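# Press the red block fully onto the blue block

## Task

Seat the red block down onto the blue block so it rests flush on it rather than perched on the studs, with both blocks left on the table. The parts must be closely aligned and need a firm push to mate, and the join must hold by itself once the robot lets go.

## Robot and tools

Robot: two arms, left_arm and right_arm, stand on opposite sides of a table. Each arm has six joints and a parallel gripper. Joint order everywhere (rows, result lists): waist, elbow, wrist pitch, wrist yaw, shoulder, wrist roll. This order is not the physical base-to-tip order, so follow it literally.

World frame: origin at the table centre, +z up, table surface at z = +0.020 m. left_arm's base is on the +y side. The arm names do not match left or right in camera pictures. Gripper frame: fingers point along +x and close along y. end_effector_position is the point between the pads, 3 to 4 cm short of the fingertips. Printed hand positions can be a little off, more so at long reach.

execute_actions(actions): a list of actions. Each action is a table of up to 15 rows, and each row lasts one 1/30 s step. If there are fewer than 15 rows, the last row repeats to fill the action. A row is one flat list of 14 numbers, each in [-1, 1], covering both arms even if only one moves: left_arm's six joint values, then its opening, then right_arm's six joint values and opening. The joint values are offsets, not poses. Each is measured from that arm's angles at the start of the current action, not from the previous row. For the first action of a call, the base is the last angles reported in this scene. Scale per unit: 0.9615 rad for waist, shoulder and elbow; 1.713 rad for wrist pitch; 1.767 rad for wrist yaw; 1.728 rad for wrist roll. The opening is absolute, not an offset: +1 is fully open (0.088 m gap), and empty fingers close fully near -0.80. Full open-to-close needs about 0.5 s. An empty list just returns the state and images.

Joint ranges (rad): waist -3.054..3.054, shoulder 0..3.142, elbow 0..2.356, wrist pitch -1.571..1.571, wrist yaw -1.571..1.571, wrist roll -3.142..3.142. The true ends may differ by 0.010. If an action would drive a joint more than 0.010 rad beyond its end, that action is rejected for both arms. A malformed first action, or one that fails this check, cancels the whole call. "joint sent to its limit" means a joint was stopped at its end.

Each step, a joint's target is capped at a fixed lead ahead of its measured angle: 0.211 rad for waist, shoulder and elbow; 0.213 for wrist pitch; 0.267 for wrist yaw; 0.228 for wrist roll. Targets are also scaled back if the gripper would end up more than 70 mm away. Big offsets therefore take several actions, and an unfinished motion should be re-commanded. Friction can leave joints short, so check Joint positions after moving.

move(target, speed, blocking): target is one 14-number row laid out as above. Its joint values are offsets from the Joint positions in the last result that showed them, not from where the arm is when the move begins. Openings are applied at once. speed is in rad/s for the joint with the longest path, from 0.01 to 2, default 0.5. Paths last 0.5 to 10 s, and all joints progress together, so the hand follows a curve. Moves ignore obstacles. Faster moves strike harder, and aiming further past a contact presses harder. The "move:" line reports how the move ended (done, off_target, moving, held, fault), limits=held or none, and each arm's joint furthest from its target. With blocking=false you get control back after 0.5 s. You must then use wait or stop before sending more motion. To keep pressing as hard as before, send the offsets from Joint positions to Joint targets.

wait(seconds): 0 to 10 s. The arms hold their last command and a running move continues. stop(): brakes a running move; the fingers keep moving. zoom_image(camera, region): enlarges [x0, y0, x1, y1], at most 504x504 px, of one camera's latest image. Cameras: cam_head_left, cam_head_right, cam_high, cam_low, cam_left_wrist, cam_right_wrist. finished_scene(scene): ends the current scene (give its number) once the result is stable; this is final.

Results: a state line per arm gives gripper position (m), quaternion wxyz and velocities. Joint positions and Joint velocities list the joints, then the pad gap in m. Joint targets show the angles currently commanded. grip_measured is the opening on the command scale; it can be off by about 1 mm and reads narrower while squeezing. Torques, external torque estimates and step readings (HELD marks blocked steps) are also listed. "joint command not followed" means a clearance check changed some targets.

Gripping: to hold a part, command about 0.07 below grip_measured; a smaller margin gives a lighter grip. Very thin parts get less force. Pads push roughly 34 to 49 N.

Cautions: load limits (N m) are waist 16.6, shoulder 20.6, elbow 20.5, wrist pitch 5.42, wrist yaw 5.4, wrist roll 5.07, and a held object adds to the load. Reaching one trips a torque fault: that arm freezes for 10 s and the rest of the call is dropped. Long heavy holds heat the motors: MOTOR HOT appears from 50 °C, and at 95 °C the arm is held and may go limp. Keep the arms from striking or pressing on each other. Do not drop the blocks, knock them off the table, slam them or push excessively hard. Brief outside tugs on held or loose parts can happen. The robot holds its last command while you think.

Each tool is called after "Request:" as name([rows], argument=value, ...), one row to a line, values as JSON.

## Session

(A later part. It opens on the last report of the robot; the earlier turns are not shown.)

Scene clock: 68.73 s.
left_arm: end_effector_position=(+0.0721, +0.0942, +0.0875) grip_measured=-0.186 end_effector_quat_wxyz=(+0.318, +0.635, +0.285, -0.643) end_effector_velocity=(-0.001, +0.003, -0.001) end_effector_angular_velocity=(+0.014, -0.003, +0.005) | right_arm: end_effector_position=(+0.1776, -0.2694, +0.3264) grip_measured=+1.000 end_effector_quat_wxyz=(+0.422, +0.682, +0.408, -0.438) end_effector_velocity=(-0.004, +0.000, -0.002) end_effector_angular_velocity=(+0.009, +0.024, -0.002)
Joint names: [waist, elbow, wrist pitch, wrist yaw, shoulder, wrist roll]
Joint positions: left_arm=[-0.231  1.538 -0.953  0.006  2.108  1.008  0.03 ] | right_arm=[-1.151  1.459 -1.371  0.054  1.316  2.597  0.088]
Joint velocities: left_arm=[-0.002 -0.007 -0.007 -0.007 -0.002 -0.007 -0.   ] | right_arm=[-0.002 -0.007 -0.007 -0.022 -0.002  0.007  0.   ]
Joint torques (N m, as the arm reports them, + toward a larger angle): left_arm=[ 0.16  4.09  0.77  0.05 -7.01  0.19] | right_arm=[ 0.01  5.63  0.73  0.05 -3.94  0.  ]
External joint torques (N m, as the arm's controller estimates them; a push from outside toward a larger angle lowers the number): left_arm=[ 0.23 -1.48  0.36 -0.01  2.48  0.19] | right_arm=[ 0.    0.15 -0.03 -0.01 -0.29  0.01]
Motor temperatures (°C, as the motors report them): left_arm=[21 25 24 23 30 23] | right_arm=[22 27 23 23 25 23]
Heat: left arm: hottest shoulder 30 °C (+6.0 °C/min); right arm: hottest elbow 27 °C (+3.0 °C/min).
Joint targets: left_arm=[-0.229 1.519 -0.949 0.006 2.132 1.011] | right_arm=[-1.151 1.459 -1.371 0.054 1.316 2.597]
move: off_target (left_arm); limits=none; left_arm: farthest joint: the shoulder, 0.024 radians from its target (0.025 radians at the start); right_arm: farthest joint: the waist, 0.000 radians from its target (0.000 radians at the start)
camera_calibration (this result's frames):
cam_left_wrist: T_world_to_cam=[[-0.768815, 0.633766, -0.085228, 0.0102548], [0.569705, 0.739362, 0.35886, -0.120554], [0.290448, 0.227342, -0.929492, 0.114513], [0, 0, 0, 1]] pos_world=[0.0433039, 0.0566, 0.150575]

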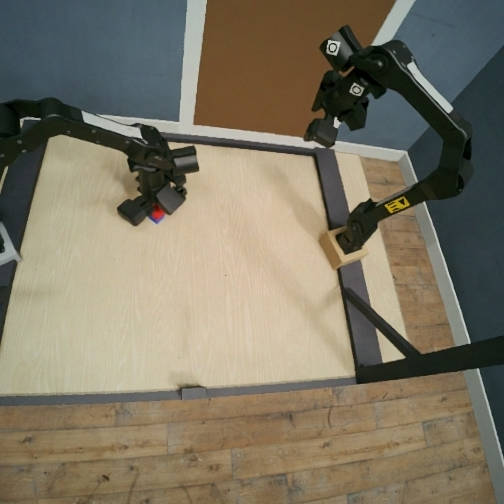

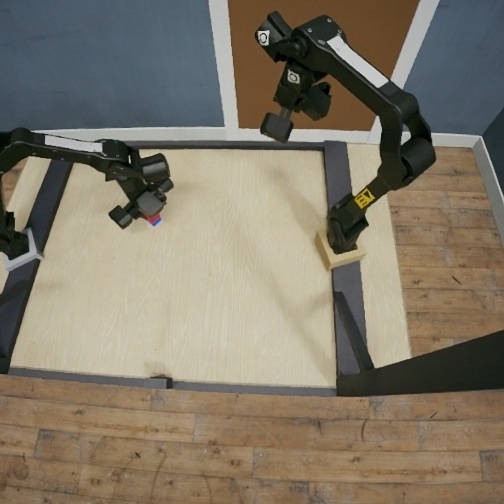

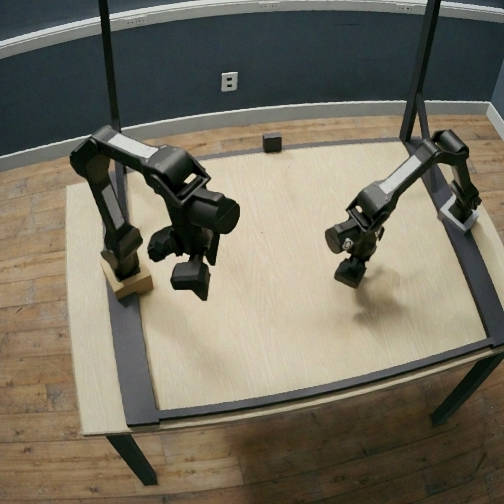

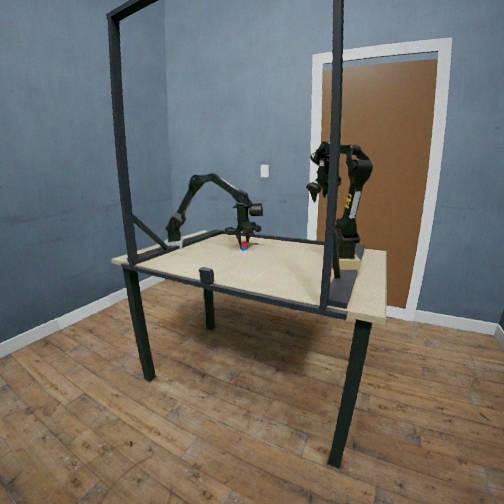

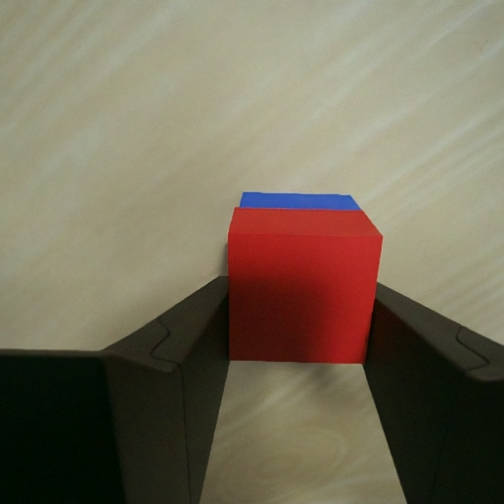

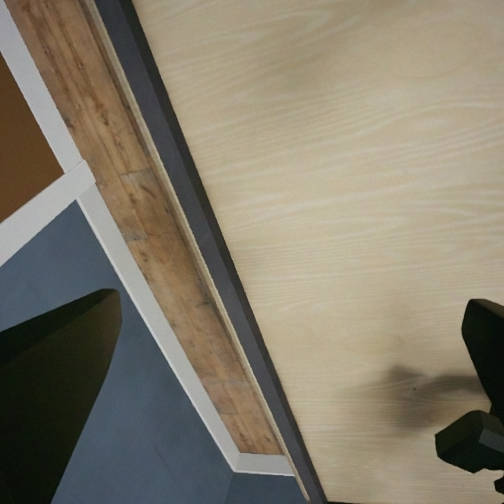

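Request:
move(target=[0.002,0,-0.008,0,-0.006,0.002,-0.26,0,0,0,0,0,0,1], speed=0.03)

Request:
move(target=[0.002,-0.025,-0.002,0,0.04,0.002,-0.26,0,0,0,0,0,0,1], speed=0.04)

Request:
zoom_image(camera="cam_left_wrist", region=[200,150,420,300])

Scene clock: 74.17 s.
left_arm: end_effector_position=(+0.0716, +0.0959, +0.0878) grip_measured=-0.186 end_effector_quat_wxyz=(+0.316, +0.635, +0.288, -0.643) end_effector_velocity=(+0.002, +0.001, +0.001) end_effector_angular_velocity=(+0.005, -0.006, +0.010) | right_arm: end_effector_position=(+0.1776, -0.2694, +0.3264) grip_measured=+1.000 end_effector_quat_wxyz=(+0.422, +0.682, +0.408, -0.438) end_effector_velocity=(-0.003, -0.000, -0.001) end_effector_angular_velocity=(+0.002, +0.011, -0.002)
Joint names: [waist, elbow, wrist pitch, wrist yaw, shoulder, wrist roll]
Joint positions: left_arm=[-0.231  1.538 -0.962  0.006  2.107  1.008  0.03 ] | right_arm=[-1.151  1.459 -1.371  0.054  1.316  2.597  0.088]
Joint velocities: left_arm=[ 0.002  0.002 -0.007 -0.007 -0.002 -0.007 -0.   ] | right_arm=[ 0.002 -0.002 -0.007 -0.007 -0.002  0.007  0.   ]
Joint torques (N m, as the arm reports them, + toward a larger angle): left_arm=[  0.15   6.5   -0.01   0.02 -10.64   0.11] | right_arm=[ 0.01  5.63  0.73  0.06 -3.93  0.  ]
External joint torques (N m, as the arm's controller estimates them; a push from outside toward a larger angle lowers the number): left_arm=[ 0.1   0.89 -0.42 -0.03 -1.13  0.11] | right_arm=[-0.01  0.15 -0.04  0.   -0.3   0.01]
Motor temperatures (°C, as the motors report them): left_arm=[21 24 24 23 29 23] | right_arm=[22 27 23 23 25 23]
Heat: left arm: hottest shoulder 29 °C (+5.1 °C/min); right arm: hottest elbow 27 °C (+2.0 °C/min).
Joint targets: left_arm=[-0.229 1.538 -0.967 0.006 2.102 1.012] | right_arm=[-1.151 1.459 -1.371 0.054 1.316 2.597]
move: done; limits=none; left_arm: farthest joint: the shoulder, 0.005 radians from its target (0.006 radians at the start); right_arm: farthest joint: the waist, 0.000 radians from its target (0.000 radians at the start)
camera_calibration (this result's frames):
cam_left_wrist: T_world_to_cam=[[-0.768769, 0.634653, -0.0788031, 0.00808957], [0.570844, 0.73653, 0.362851, -0.121798], [0.288326, 0.233964, -0.928509, 0.114045], [0, 0, 0, 1]] pos_world=[0.0428649, 0.0578916, 0.150724]

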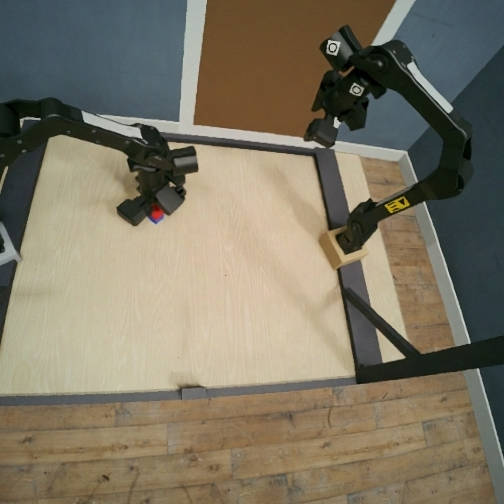

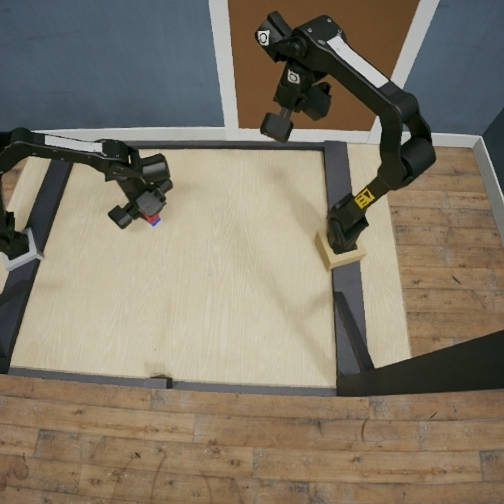

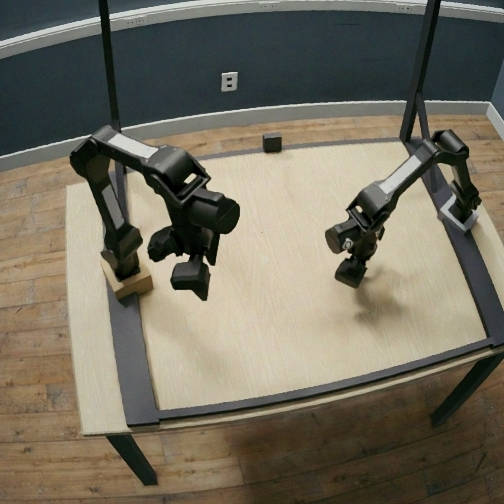

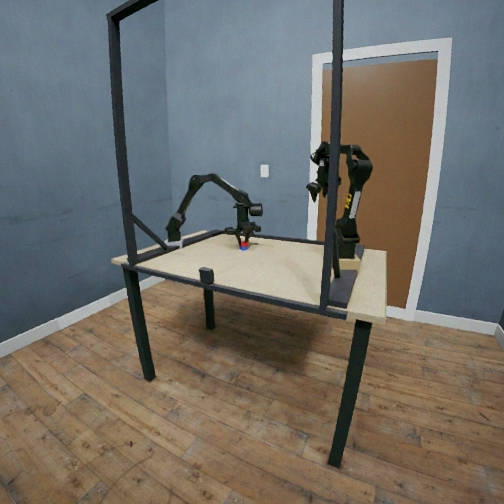

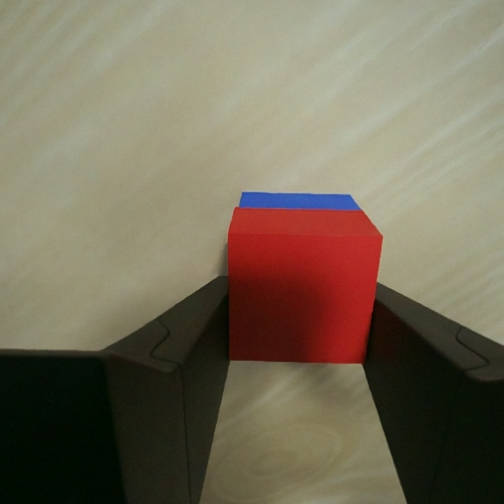

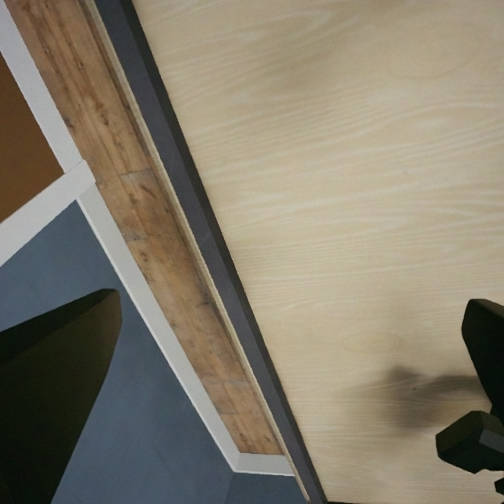

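Scene clock: 75.37 s.
left_arm: end_effector_position=(+0.0713, +0.0966, +0.0861) grip_measured=-0.186 end_effector_quat_wxyz=(+0.314, +0.636, +0.290, -0.643) end_effector_velocity=(-0.002, +0.005, +0.000) end_effector_angular_velocity=(+0.023, +0.000, +0.005) | right_arm: end_effector_position=(+0.1776, -0.2694, +0.3264) grip_measured=+1.000 end_effector_quat_wxyz=(+0.422, +0.682, +0.408, -0.438) end_effector_velocity=(-0.005, -0.002, -0.002) end_effector_angular_velocity=(-0.002, +0.029, +0.007)
Joint names: [waist, elbow, wrist pitch, wrist yaw, shoulder, wrist roll]
Joint positions: left_arm=[-0.231  1.538 -0.963  0.006  2.111  1.008  0.03 ] | right_arm=[-1.151  1.459 -1.371  0.054  1.316  2.597  0.088]
Joint velocities: left_arm=[-0.002 -0.002 -0.022 -0.007 -0.002 -0.007 -0.   ] | right_arm=[-0.007 -0.002 -0.022 -0.022 -0.002 -0.007  0.   ]
Joint torques (N m, as the arm reports them, + toward a larger angle): left_arm=[ 0.09  3.5   0.24  0.06 -5.91  0.16] | right_arm=[ 0.    5.62  0.73  0.06 -3.93 -0.01]
External joint torques (N m, as the arm's controller estimates them; a push from outside toward a larger angle lowers the number): left_arm=[ 0.03 -2.04 -0.12  0.01  3.61  0.16] | right_arm=[ 0.03  0.11 -0.03 -0.01 -0.23  0.01]
Motor temperatures (°C, as the motors report them): left_arm=[21 24 24 23 29 23] | right_arm=[22 27 23 23 25 23]
Heat: left arm: hottest shoulder 29 °C (+5.1 °C/min); right arm: hottest elbow 27 °C (+2.0 °C/min).
Joint targets: left_arm=[-0.229 1.514 -0.965 0.006 2.145 1.012] | right_arm=[-1.151 1.459 -1.371 0.054 1.316 2.597]
move: off_target (left_arm); limits=none; left_arm: farthest joint: the shoulder, 0.035 radians from its target (0.039 radians at the start); right_arm: farthest joint: the waist, 0.000 radians from its target (0.000 radians at the start)
camera_calibration (this result's frames):
cam_left_wrist: T_world_to_cam=[[-0.768906, 0.635068, -0.0739727, 0.00694201], [0.571499, 0.73455, 0.365821, -0.12164], [0.286658, 0.239006, -0.927741, 0.111938], [0, 0, 0, 1]] pos_world=[0.0427669, 0.0581879, 0.148861]

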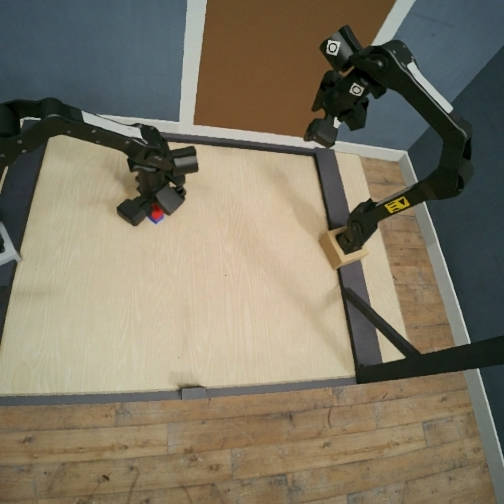

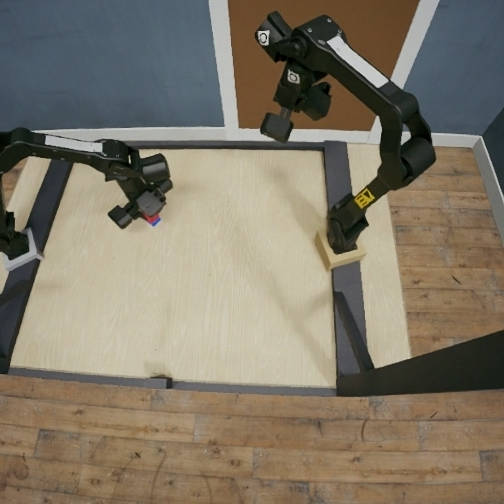

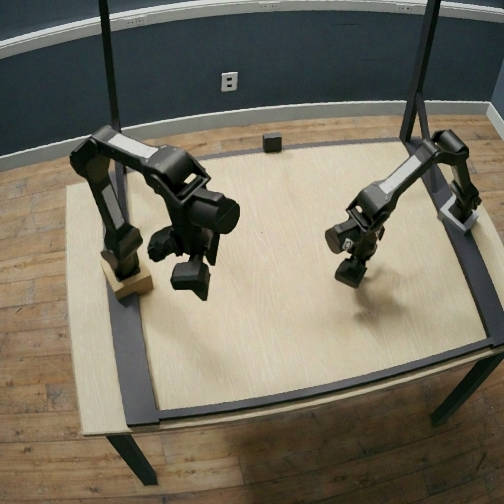

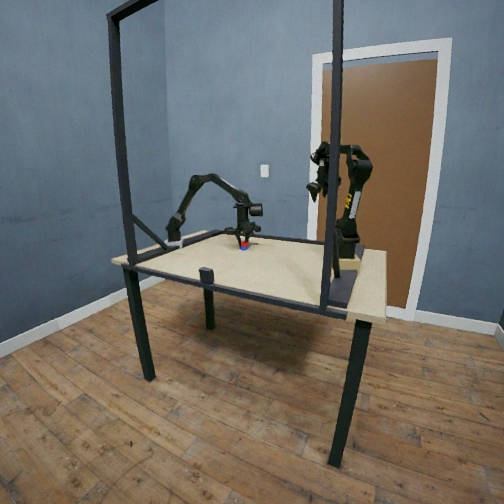

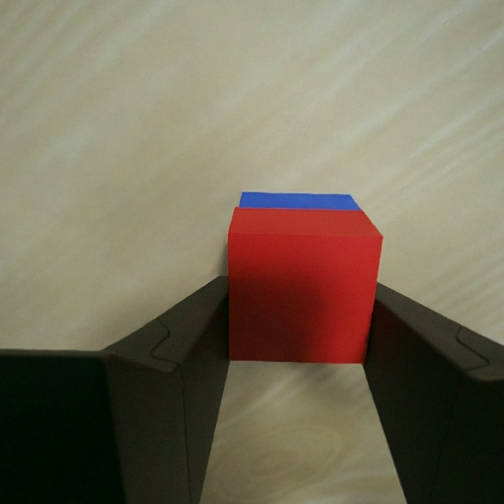

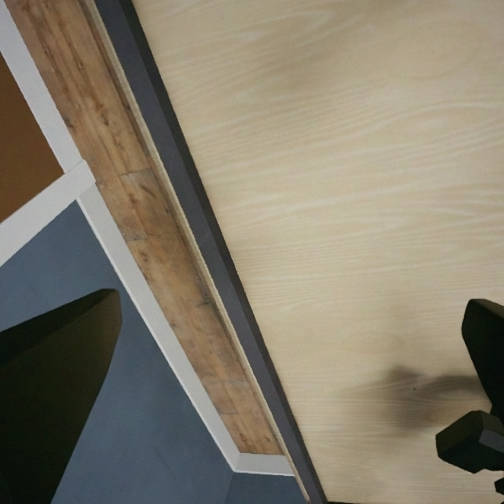

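Region (200, 150, 420, 300) of cam_left_wrist's 504x504 image, scaled by 2.291, with more detail than that image has; it fills the top 344 rows of this view, and the rest is white.

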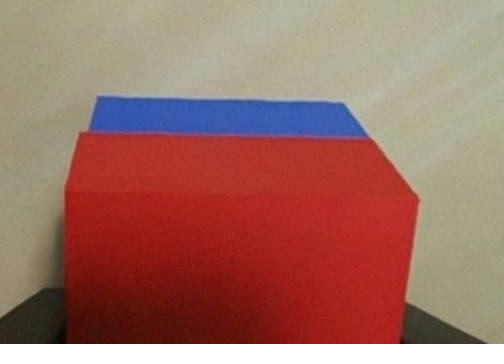

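Request:
move(target=[0.002,0,-0.002,0,-0.028,0.002,-0.26,0,0,0,0,0,0,1], speed=0.05)

Request:
move(target=[0.002,0,-0.005,0,0,0.002,-0.26,0,0,0,0,0,0,1], speed=0.02)

Request:
zoom_image(camera="cam_left_wrist", region=[200,150,420,300])

Scene clock: 79.80 s.
left_arm: end_effector_position=(+0.0716, +0.0958, +0.0912) grip_measured=-0.186 end_effector_quat_wxyz=(+0.318, +0.635, +0.285, -0.643) end_effector_velocity=(-0.002, +0.000, -0.003) end_effector_angular_velocity=(+0.000, +0.007, -0.010) | right_arm: end_effector_position=(+0.1776, -0.2694, +0.3264) grip_measured=+1.000 end_effector_quat_wxyz=(+0.422, +0.682, +0.408, -0.438) end_effector_velocity=(-0.003, -0.002, -0.001) end_effector_angular_velocity=(-0.006, +0.006, +0.021)
Joint names: [waist, elbow, wrist pitch, wrist yaw, shoulder, wrist roll]
Joint positions: left_arm=[-0.231  1.538 -0.964  0.006  2.098  1.008  0.03 ] | right_arm=[-1.151  1.459 -1.371  0.054  1.316  2.597  0.088]
Joint velocities: left_arm=[-0.002 -0.007  0.007  0.007  0.002  0.007  0.   ] | right_arm=[-0.002 -0.007 -0.007 -0.007 -0.007 -0.022  0.   ]
Joint torques (N m, as the arm reports them, + toward a larger angle): left_arm=[  0.02   6.67   0.22   0.07 -11.69   0.13] | right_arm=[ 0.01  5.63  0.73  0.06 -3.93 -0.01]
External joint torques (N m, as the arm's controller estimates them; a push from outside toward a larger angle lowers the number): left_arm=[ 0.03  1.11 -0.2   0.02 -2.32  0.13] | right_arm=[ 0.01  0.15 -0.03 -0.01 -0.28  0.01]
Motor temperatures (°C, as the motors report them): left_arm=[21 24 24 23 29 23] | right_arm=[22 27 23 23 25 23]
Heat: left arm: hottest shoulder 29 °C (+5.0 °C/min); right arm: hottest elbow 27 °C (+2.0 °C/min).
Joint targets: left_arm=[-0.229 1.538 -0.966 0.006 2.084 1.012] | right_arm=[-1.151 1.459 -1.371 0.054 1.316 2.597]
move: off_target (left_arm); limits=none; left_arm: farthest joint: the shoulder, 0.014 radians from its target (0.027 radians at the start); right_arm: farthest joint: the waist, 0.000 radians from its target (0.000 radians at the start)
camera_calibration (this result's frames):
cam_left_wrist: T_world_to_cam=[[-0.768592, 0.634121, -0.0845962, 0.00902312], [0.570066, 0.738883, 0.359272, -0.12281], [0.290328, 0.227908, -0.929391, 0.117724], [0, 0, 0, 1]] pos_world=[0.0427662, 0.0581901, 0.154297]

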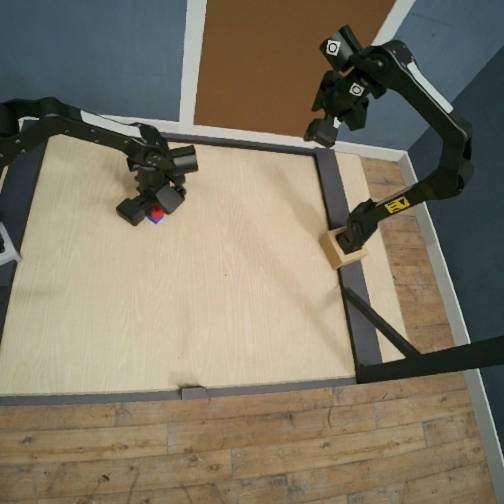

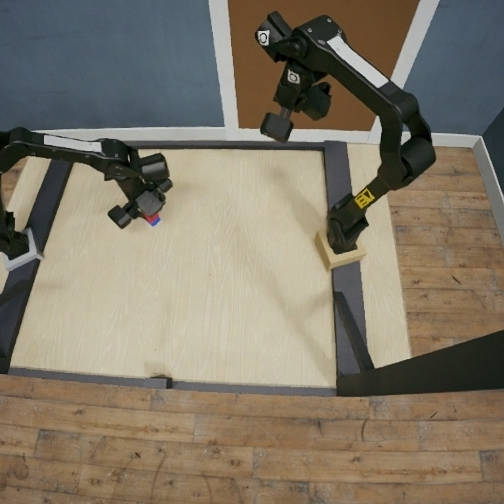

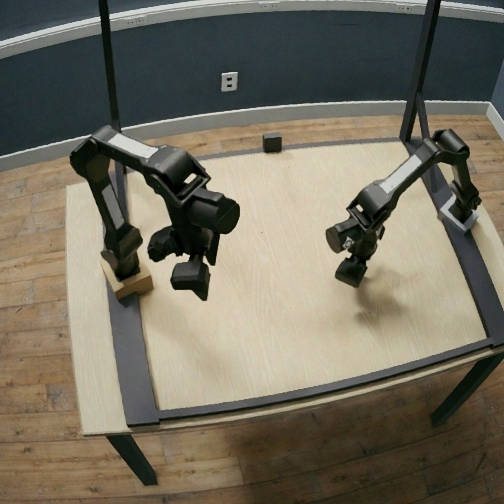

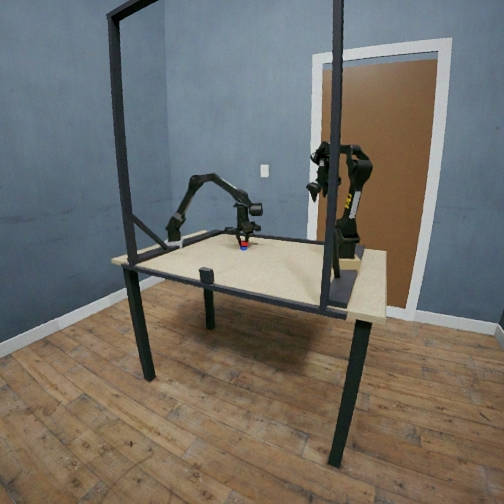

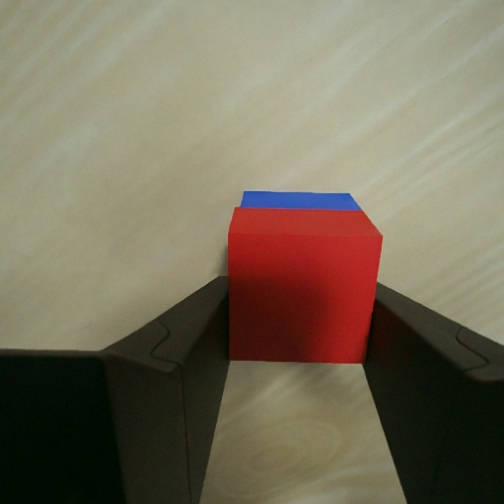

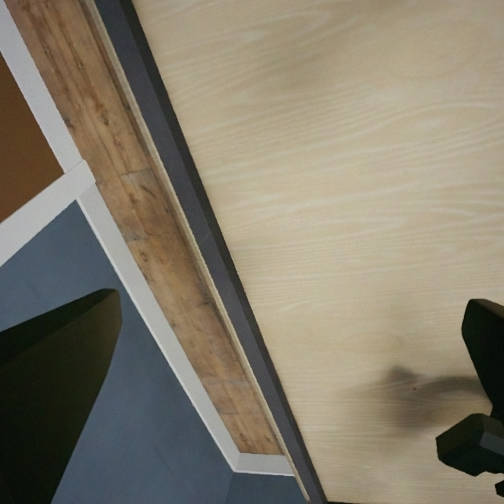

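Scene clock: 80.50 s.
left_arm: end_effector_position=(+0.0712, +0.0970, +0.0912) grip_measured=-0.186 end_effector_quat_wxyz=(+0.316, +0.635, +0.287, -0.643) end_effector_velocity=(-0.002, +0.006, -0.001) end_effector_angular_velocity=(+0.028, +0.001, -0.009) | right_arm: end_effector_position=(+0.1776, -0.2694, +0.3264) grip_measured=+1.000 end_effector_quat_wxyz=(+0.422, +0.682, +0.408, -0.438) end_effector_velocity=(+0.000, +0.001, +0.000) end_effector_angular_velocity=(+0.012, +0.001, -0.007)
Joint names: [waist, elbow, wrist pitch, wrist yaw, shoulder, wrist roll]
Joint positions: left_arm=[-0.231  1.538 -0.969  0.006  2.098  1.009  0.03 ] | right_arm=[-1.151  1.459 -1.371  0.054  1.316  2.597  0.088]
Joint velocities: left_arm=[-0.002 -0.007 -0.022 -0.007 -0.002  0.007 -0.001] | right_arm=[-0.002 -0.002  0.007 -0.007 -0.002  0.007  0.   ]
Joint torques (N m, as the arm reports them, + toward a larger angle): left_arm=[  0.26   6.55   0.21  -0.01 -10.07   0.16] | right_arm=[ 0.01  5.62  0.73  0.06 -3.93  0.  ]
External joint torques (N m, as the arm's controller estimates them; a push from outside toward a larger angle lowers the number): left_arm=[ 0.26  1.06 -0.16 -0.06 -0.71  0.16] | right_arm=[ 0.01  0.11 -0.05 -0.01 -0.26  0.01]
Motor temperatures (°C, as the motors report them): left_arm=[21 24 24 23 29 23] | right_arm=[22 27 23 23 25 23]
Heat: left arm: hottest shoulder 29 °C (+5.0 °C/min); right arm: hottest elbow 27 °C (+2.0 °C/min).
Joint targets: left_arm=[-0.229 1.538 -0.972 0.006 2.098 1.012] | right_arm=[-1.151 1.459 -1.371 0.054 1.316 2.597]
move: done; limits=none; left_arm: farthest joint: the wrist pitch, 0.003 radians from its target (0.009 radians at the start); right_arm: farthest joint: the waist, 0.000 radians from its target (0.000 radians at the start)
camera_calibration (this result's frames):
cam_left_wrist: T_world_to_cam=[[-0.768497, 0.63486, -0.0797793, 0.00744868], [0.570989, 0.736705, 0.362267, -0.123569], [0.288763, 0.232848, -0.928654, 0.117081], [0, 0, 0, 1]] pos_world=[0.0424722, 0.0590429, 0.154087]

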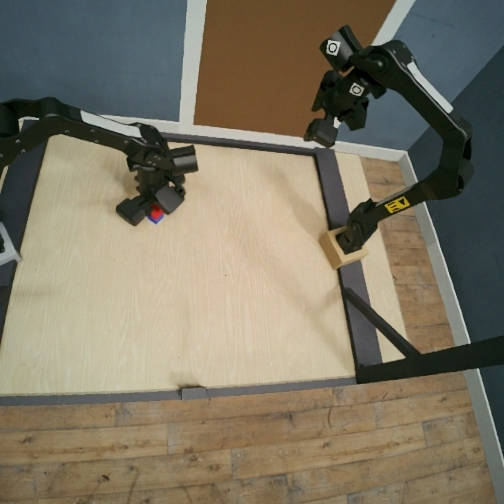

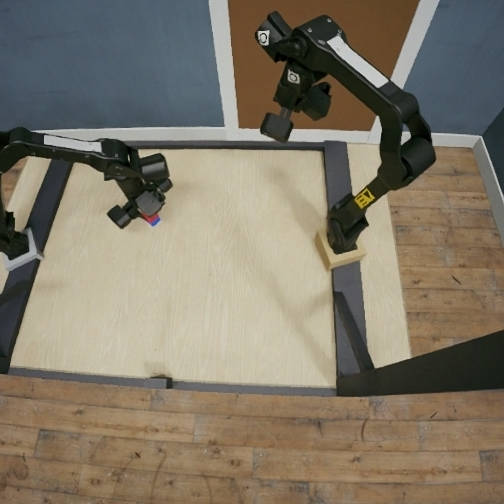

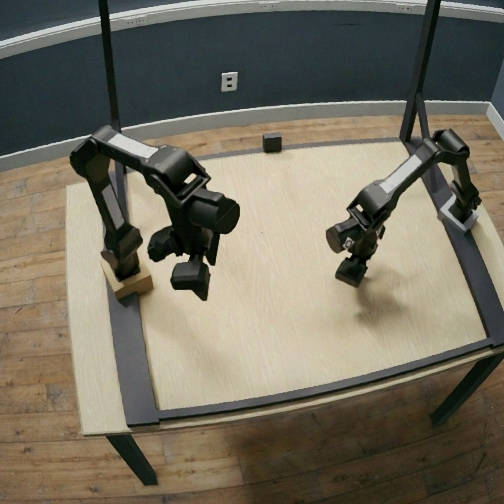

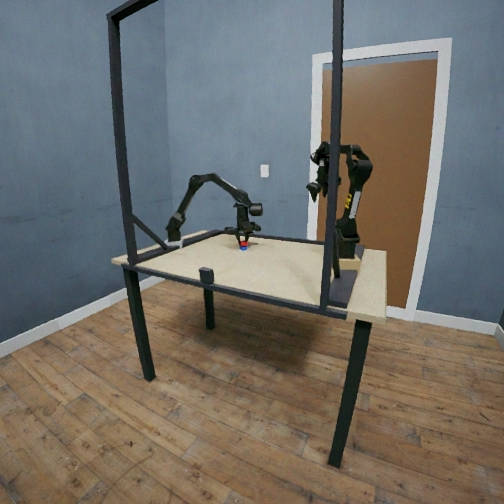

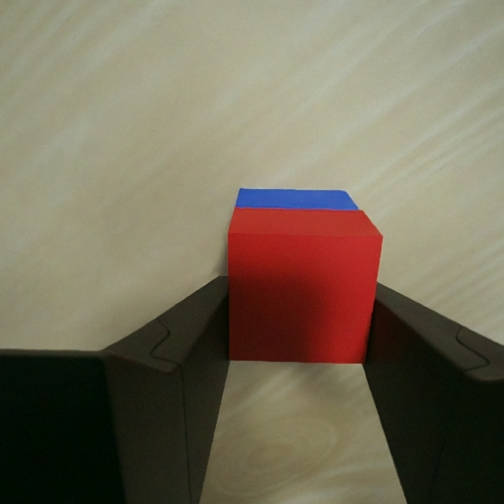

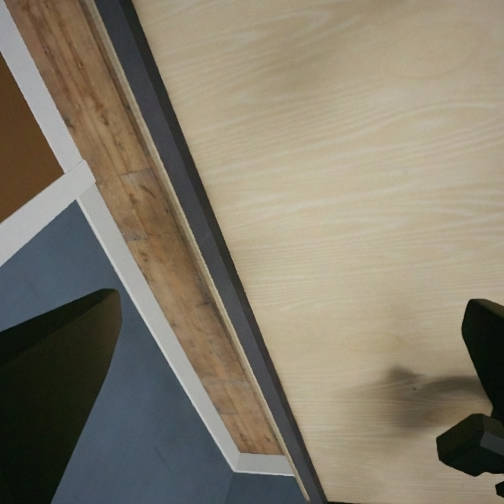

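Region (200, 150, 420, 300) of cam_left_wrist's 504x504 image, scaled by 2.291, with more detail than that image has; it fills the top 344 rows of this view, and the rest is white.

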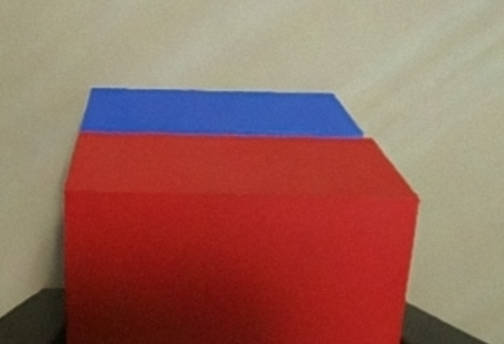

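Request:
move(target=[0.002,-0.012,0,0,0.05,0.002,-0.26,0,0,0,0,0,0,1], speed=0.04)

Request:
zoom_image(camera="cam_left_wrist", region=[200,150,420,300])

Scene clock: 85.10 s.
left_arm: end_effector_position=(+0.0708, +0.0982, +0.0861) grip_measured=-0.186 end_effector_quat_wxyz=(+0.311, +0.636, +0.292, -0.643) end_effector_velocity=(-0.001, +0.002, +0.000) end_effector_angular_velocity=(+0.009, -0.004, +0.020) | right_arm: end_effector_position=(+0.1776, -0.2694, +0.3264) grip_measured=+1.000 end_effector_quat_wxyz=(+0.422, +0.682, +0.408, -0.438) end_effector_velocity=(-0.001, -0.001, +0.001) end_effector_angular_velocity=(+0.001, +0.005, +0.007)
Joint names: [waist, elbow, wrist pitch, wrist yaw, shoulder, wrist roll]
Joint positions: left_arm=[-0.231  1.538 -0.971  0.006  2.111  1.009  0.03 ] | right_arm=[-1.151  1.459 -1.371  0.054  1.316  2.597  0.088]
Joint velocities: left_arm=[-0.002 -0.002 -0.007 -0.007 -0.002 -0.022 -0.   ] | right_arm=[-0.002  0.002 -0.007 -0.007 -0.002 -0.007  0.   ]
Joint torques (N m, as the arm reports them, + toward a larger angle): left_arm=[ 0.18  5.16  0.52  0.07 -5.8   0.16] | right_arm=[ 0.02  5.63  0.73  0.06 -3.92 -0.01]
External joint torques (N m, as the arm's controller estimates them; a push from outside toward a larger angle lowers the number): left_arm=[ 0.24 -0.42  0.15  0.01  3.75  0.16] | right_arm=[ 0.02  0.11 -0.04 -0.01 -0.23  0.01]
Motor temperatures (°C, as the motors report them): left_arm=[21 25 24 23 29 23] | right_arm=[22 27 23 23 25 23]
Heat: left arm: hottest shoulder 29 °C (+5.1 °C/min); right arm: hottest elbow 27 °C (+2.0 °C/min).
Joint targets: left_arm=[-0.229 1.526 -0.969 0.006 2.146 1.012] | right_arm=[-1.151 1.459 -1.371 0.054 1.316 2.597]
move: off_target (left_arm); limits=none; left_arm: farthest joint: the shoulder, 0.035 radians from its target (0.048 radians at the start); right_arm: farthest joint: the waist, 0.000 radians from its target (0.000 radians at the start)
camera_calibration (this result's frames):
cam_left_wrist: T_world_to_cam=[[-0.768832, 0.635874, -0.0675357, 0.00489473], [0.572655, 0.731667, 0.369769, -0.122622], [0.28454, 0.245615, -0.926666, 0.111071], [0, 0, 0, 1]] pos_world=[0.0423789, 0.059325, 0.148598]

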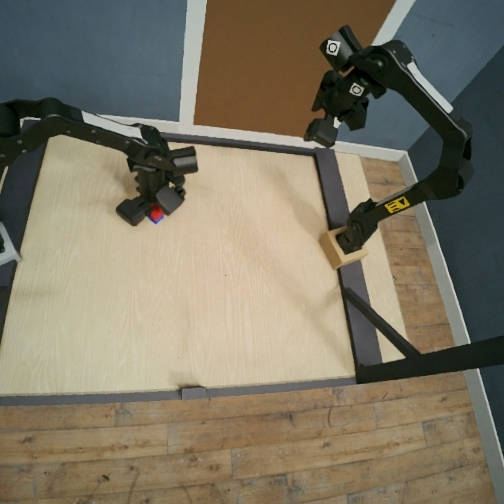

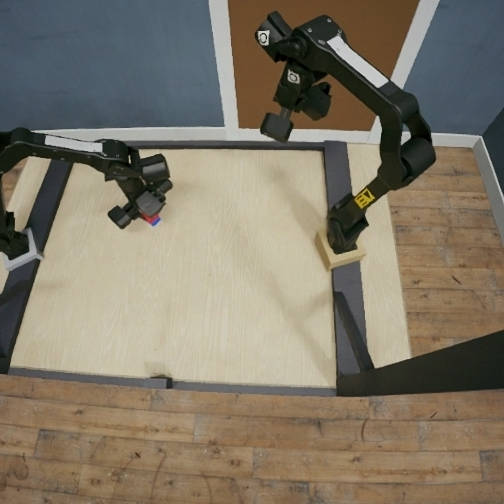

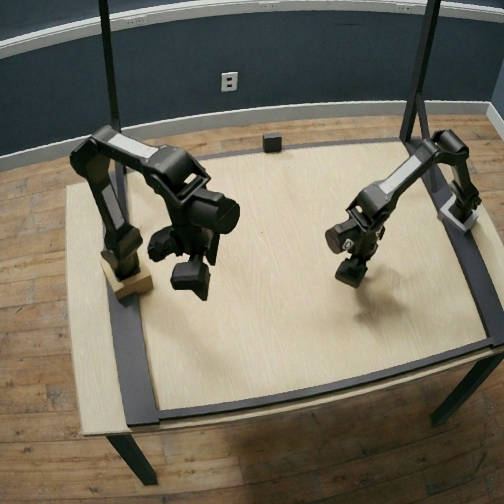

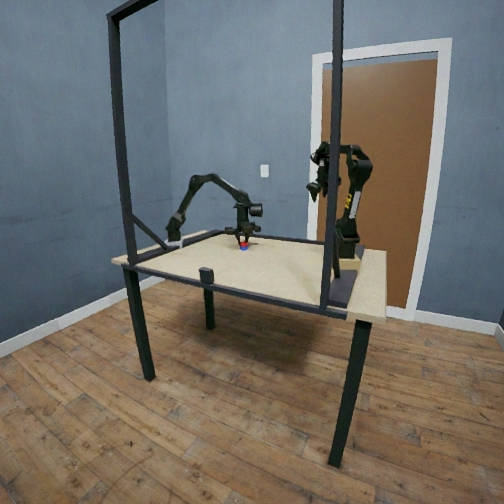

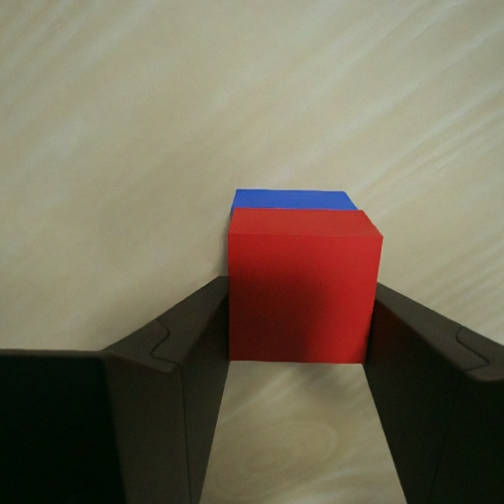

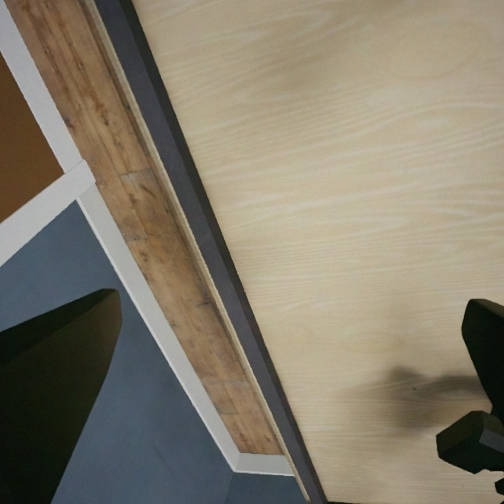

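Region (200, 150, 420, 300) of cam_left_wrist's 504x504 image, scaled by 2.291, with more detail than that image has; it fills the top 344 rows of this view, and the rest is white.

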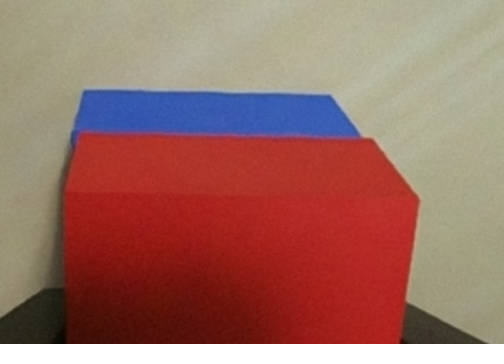

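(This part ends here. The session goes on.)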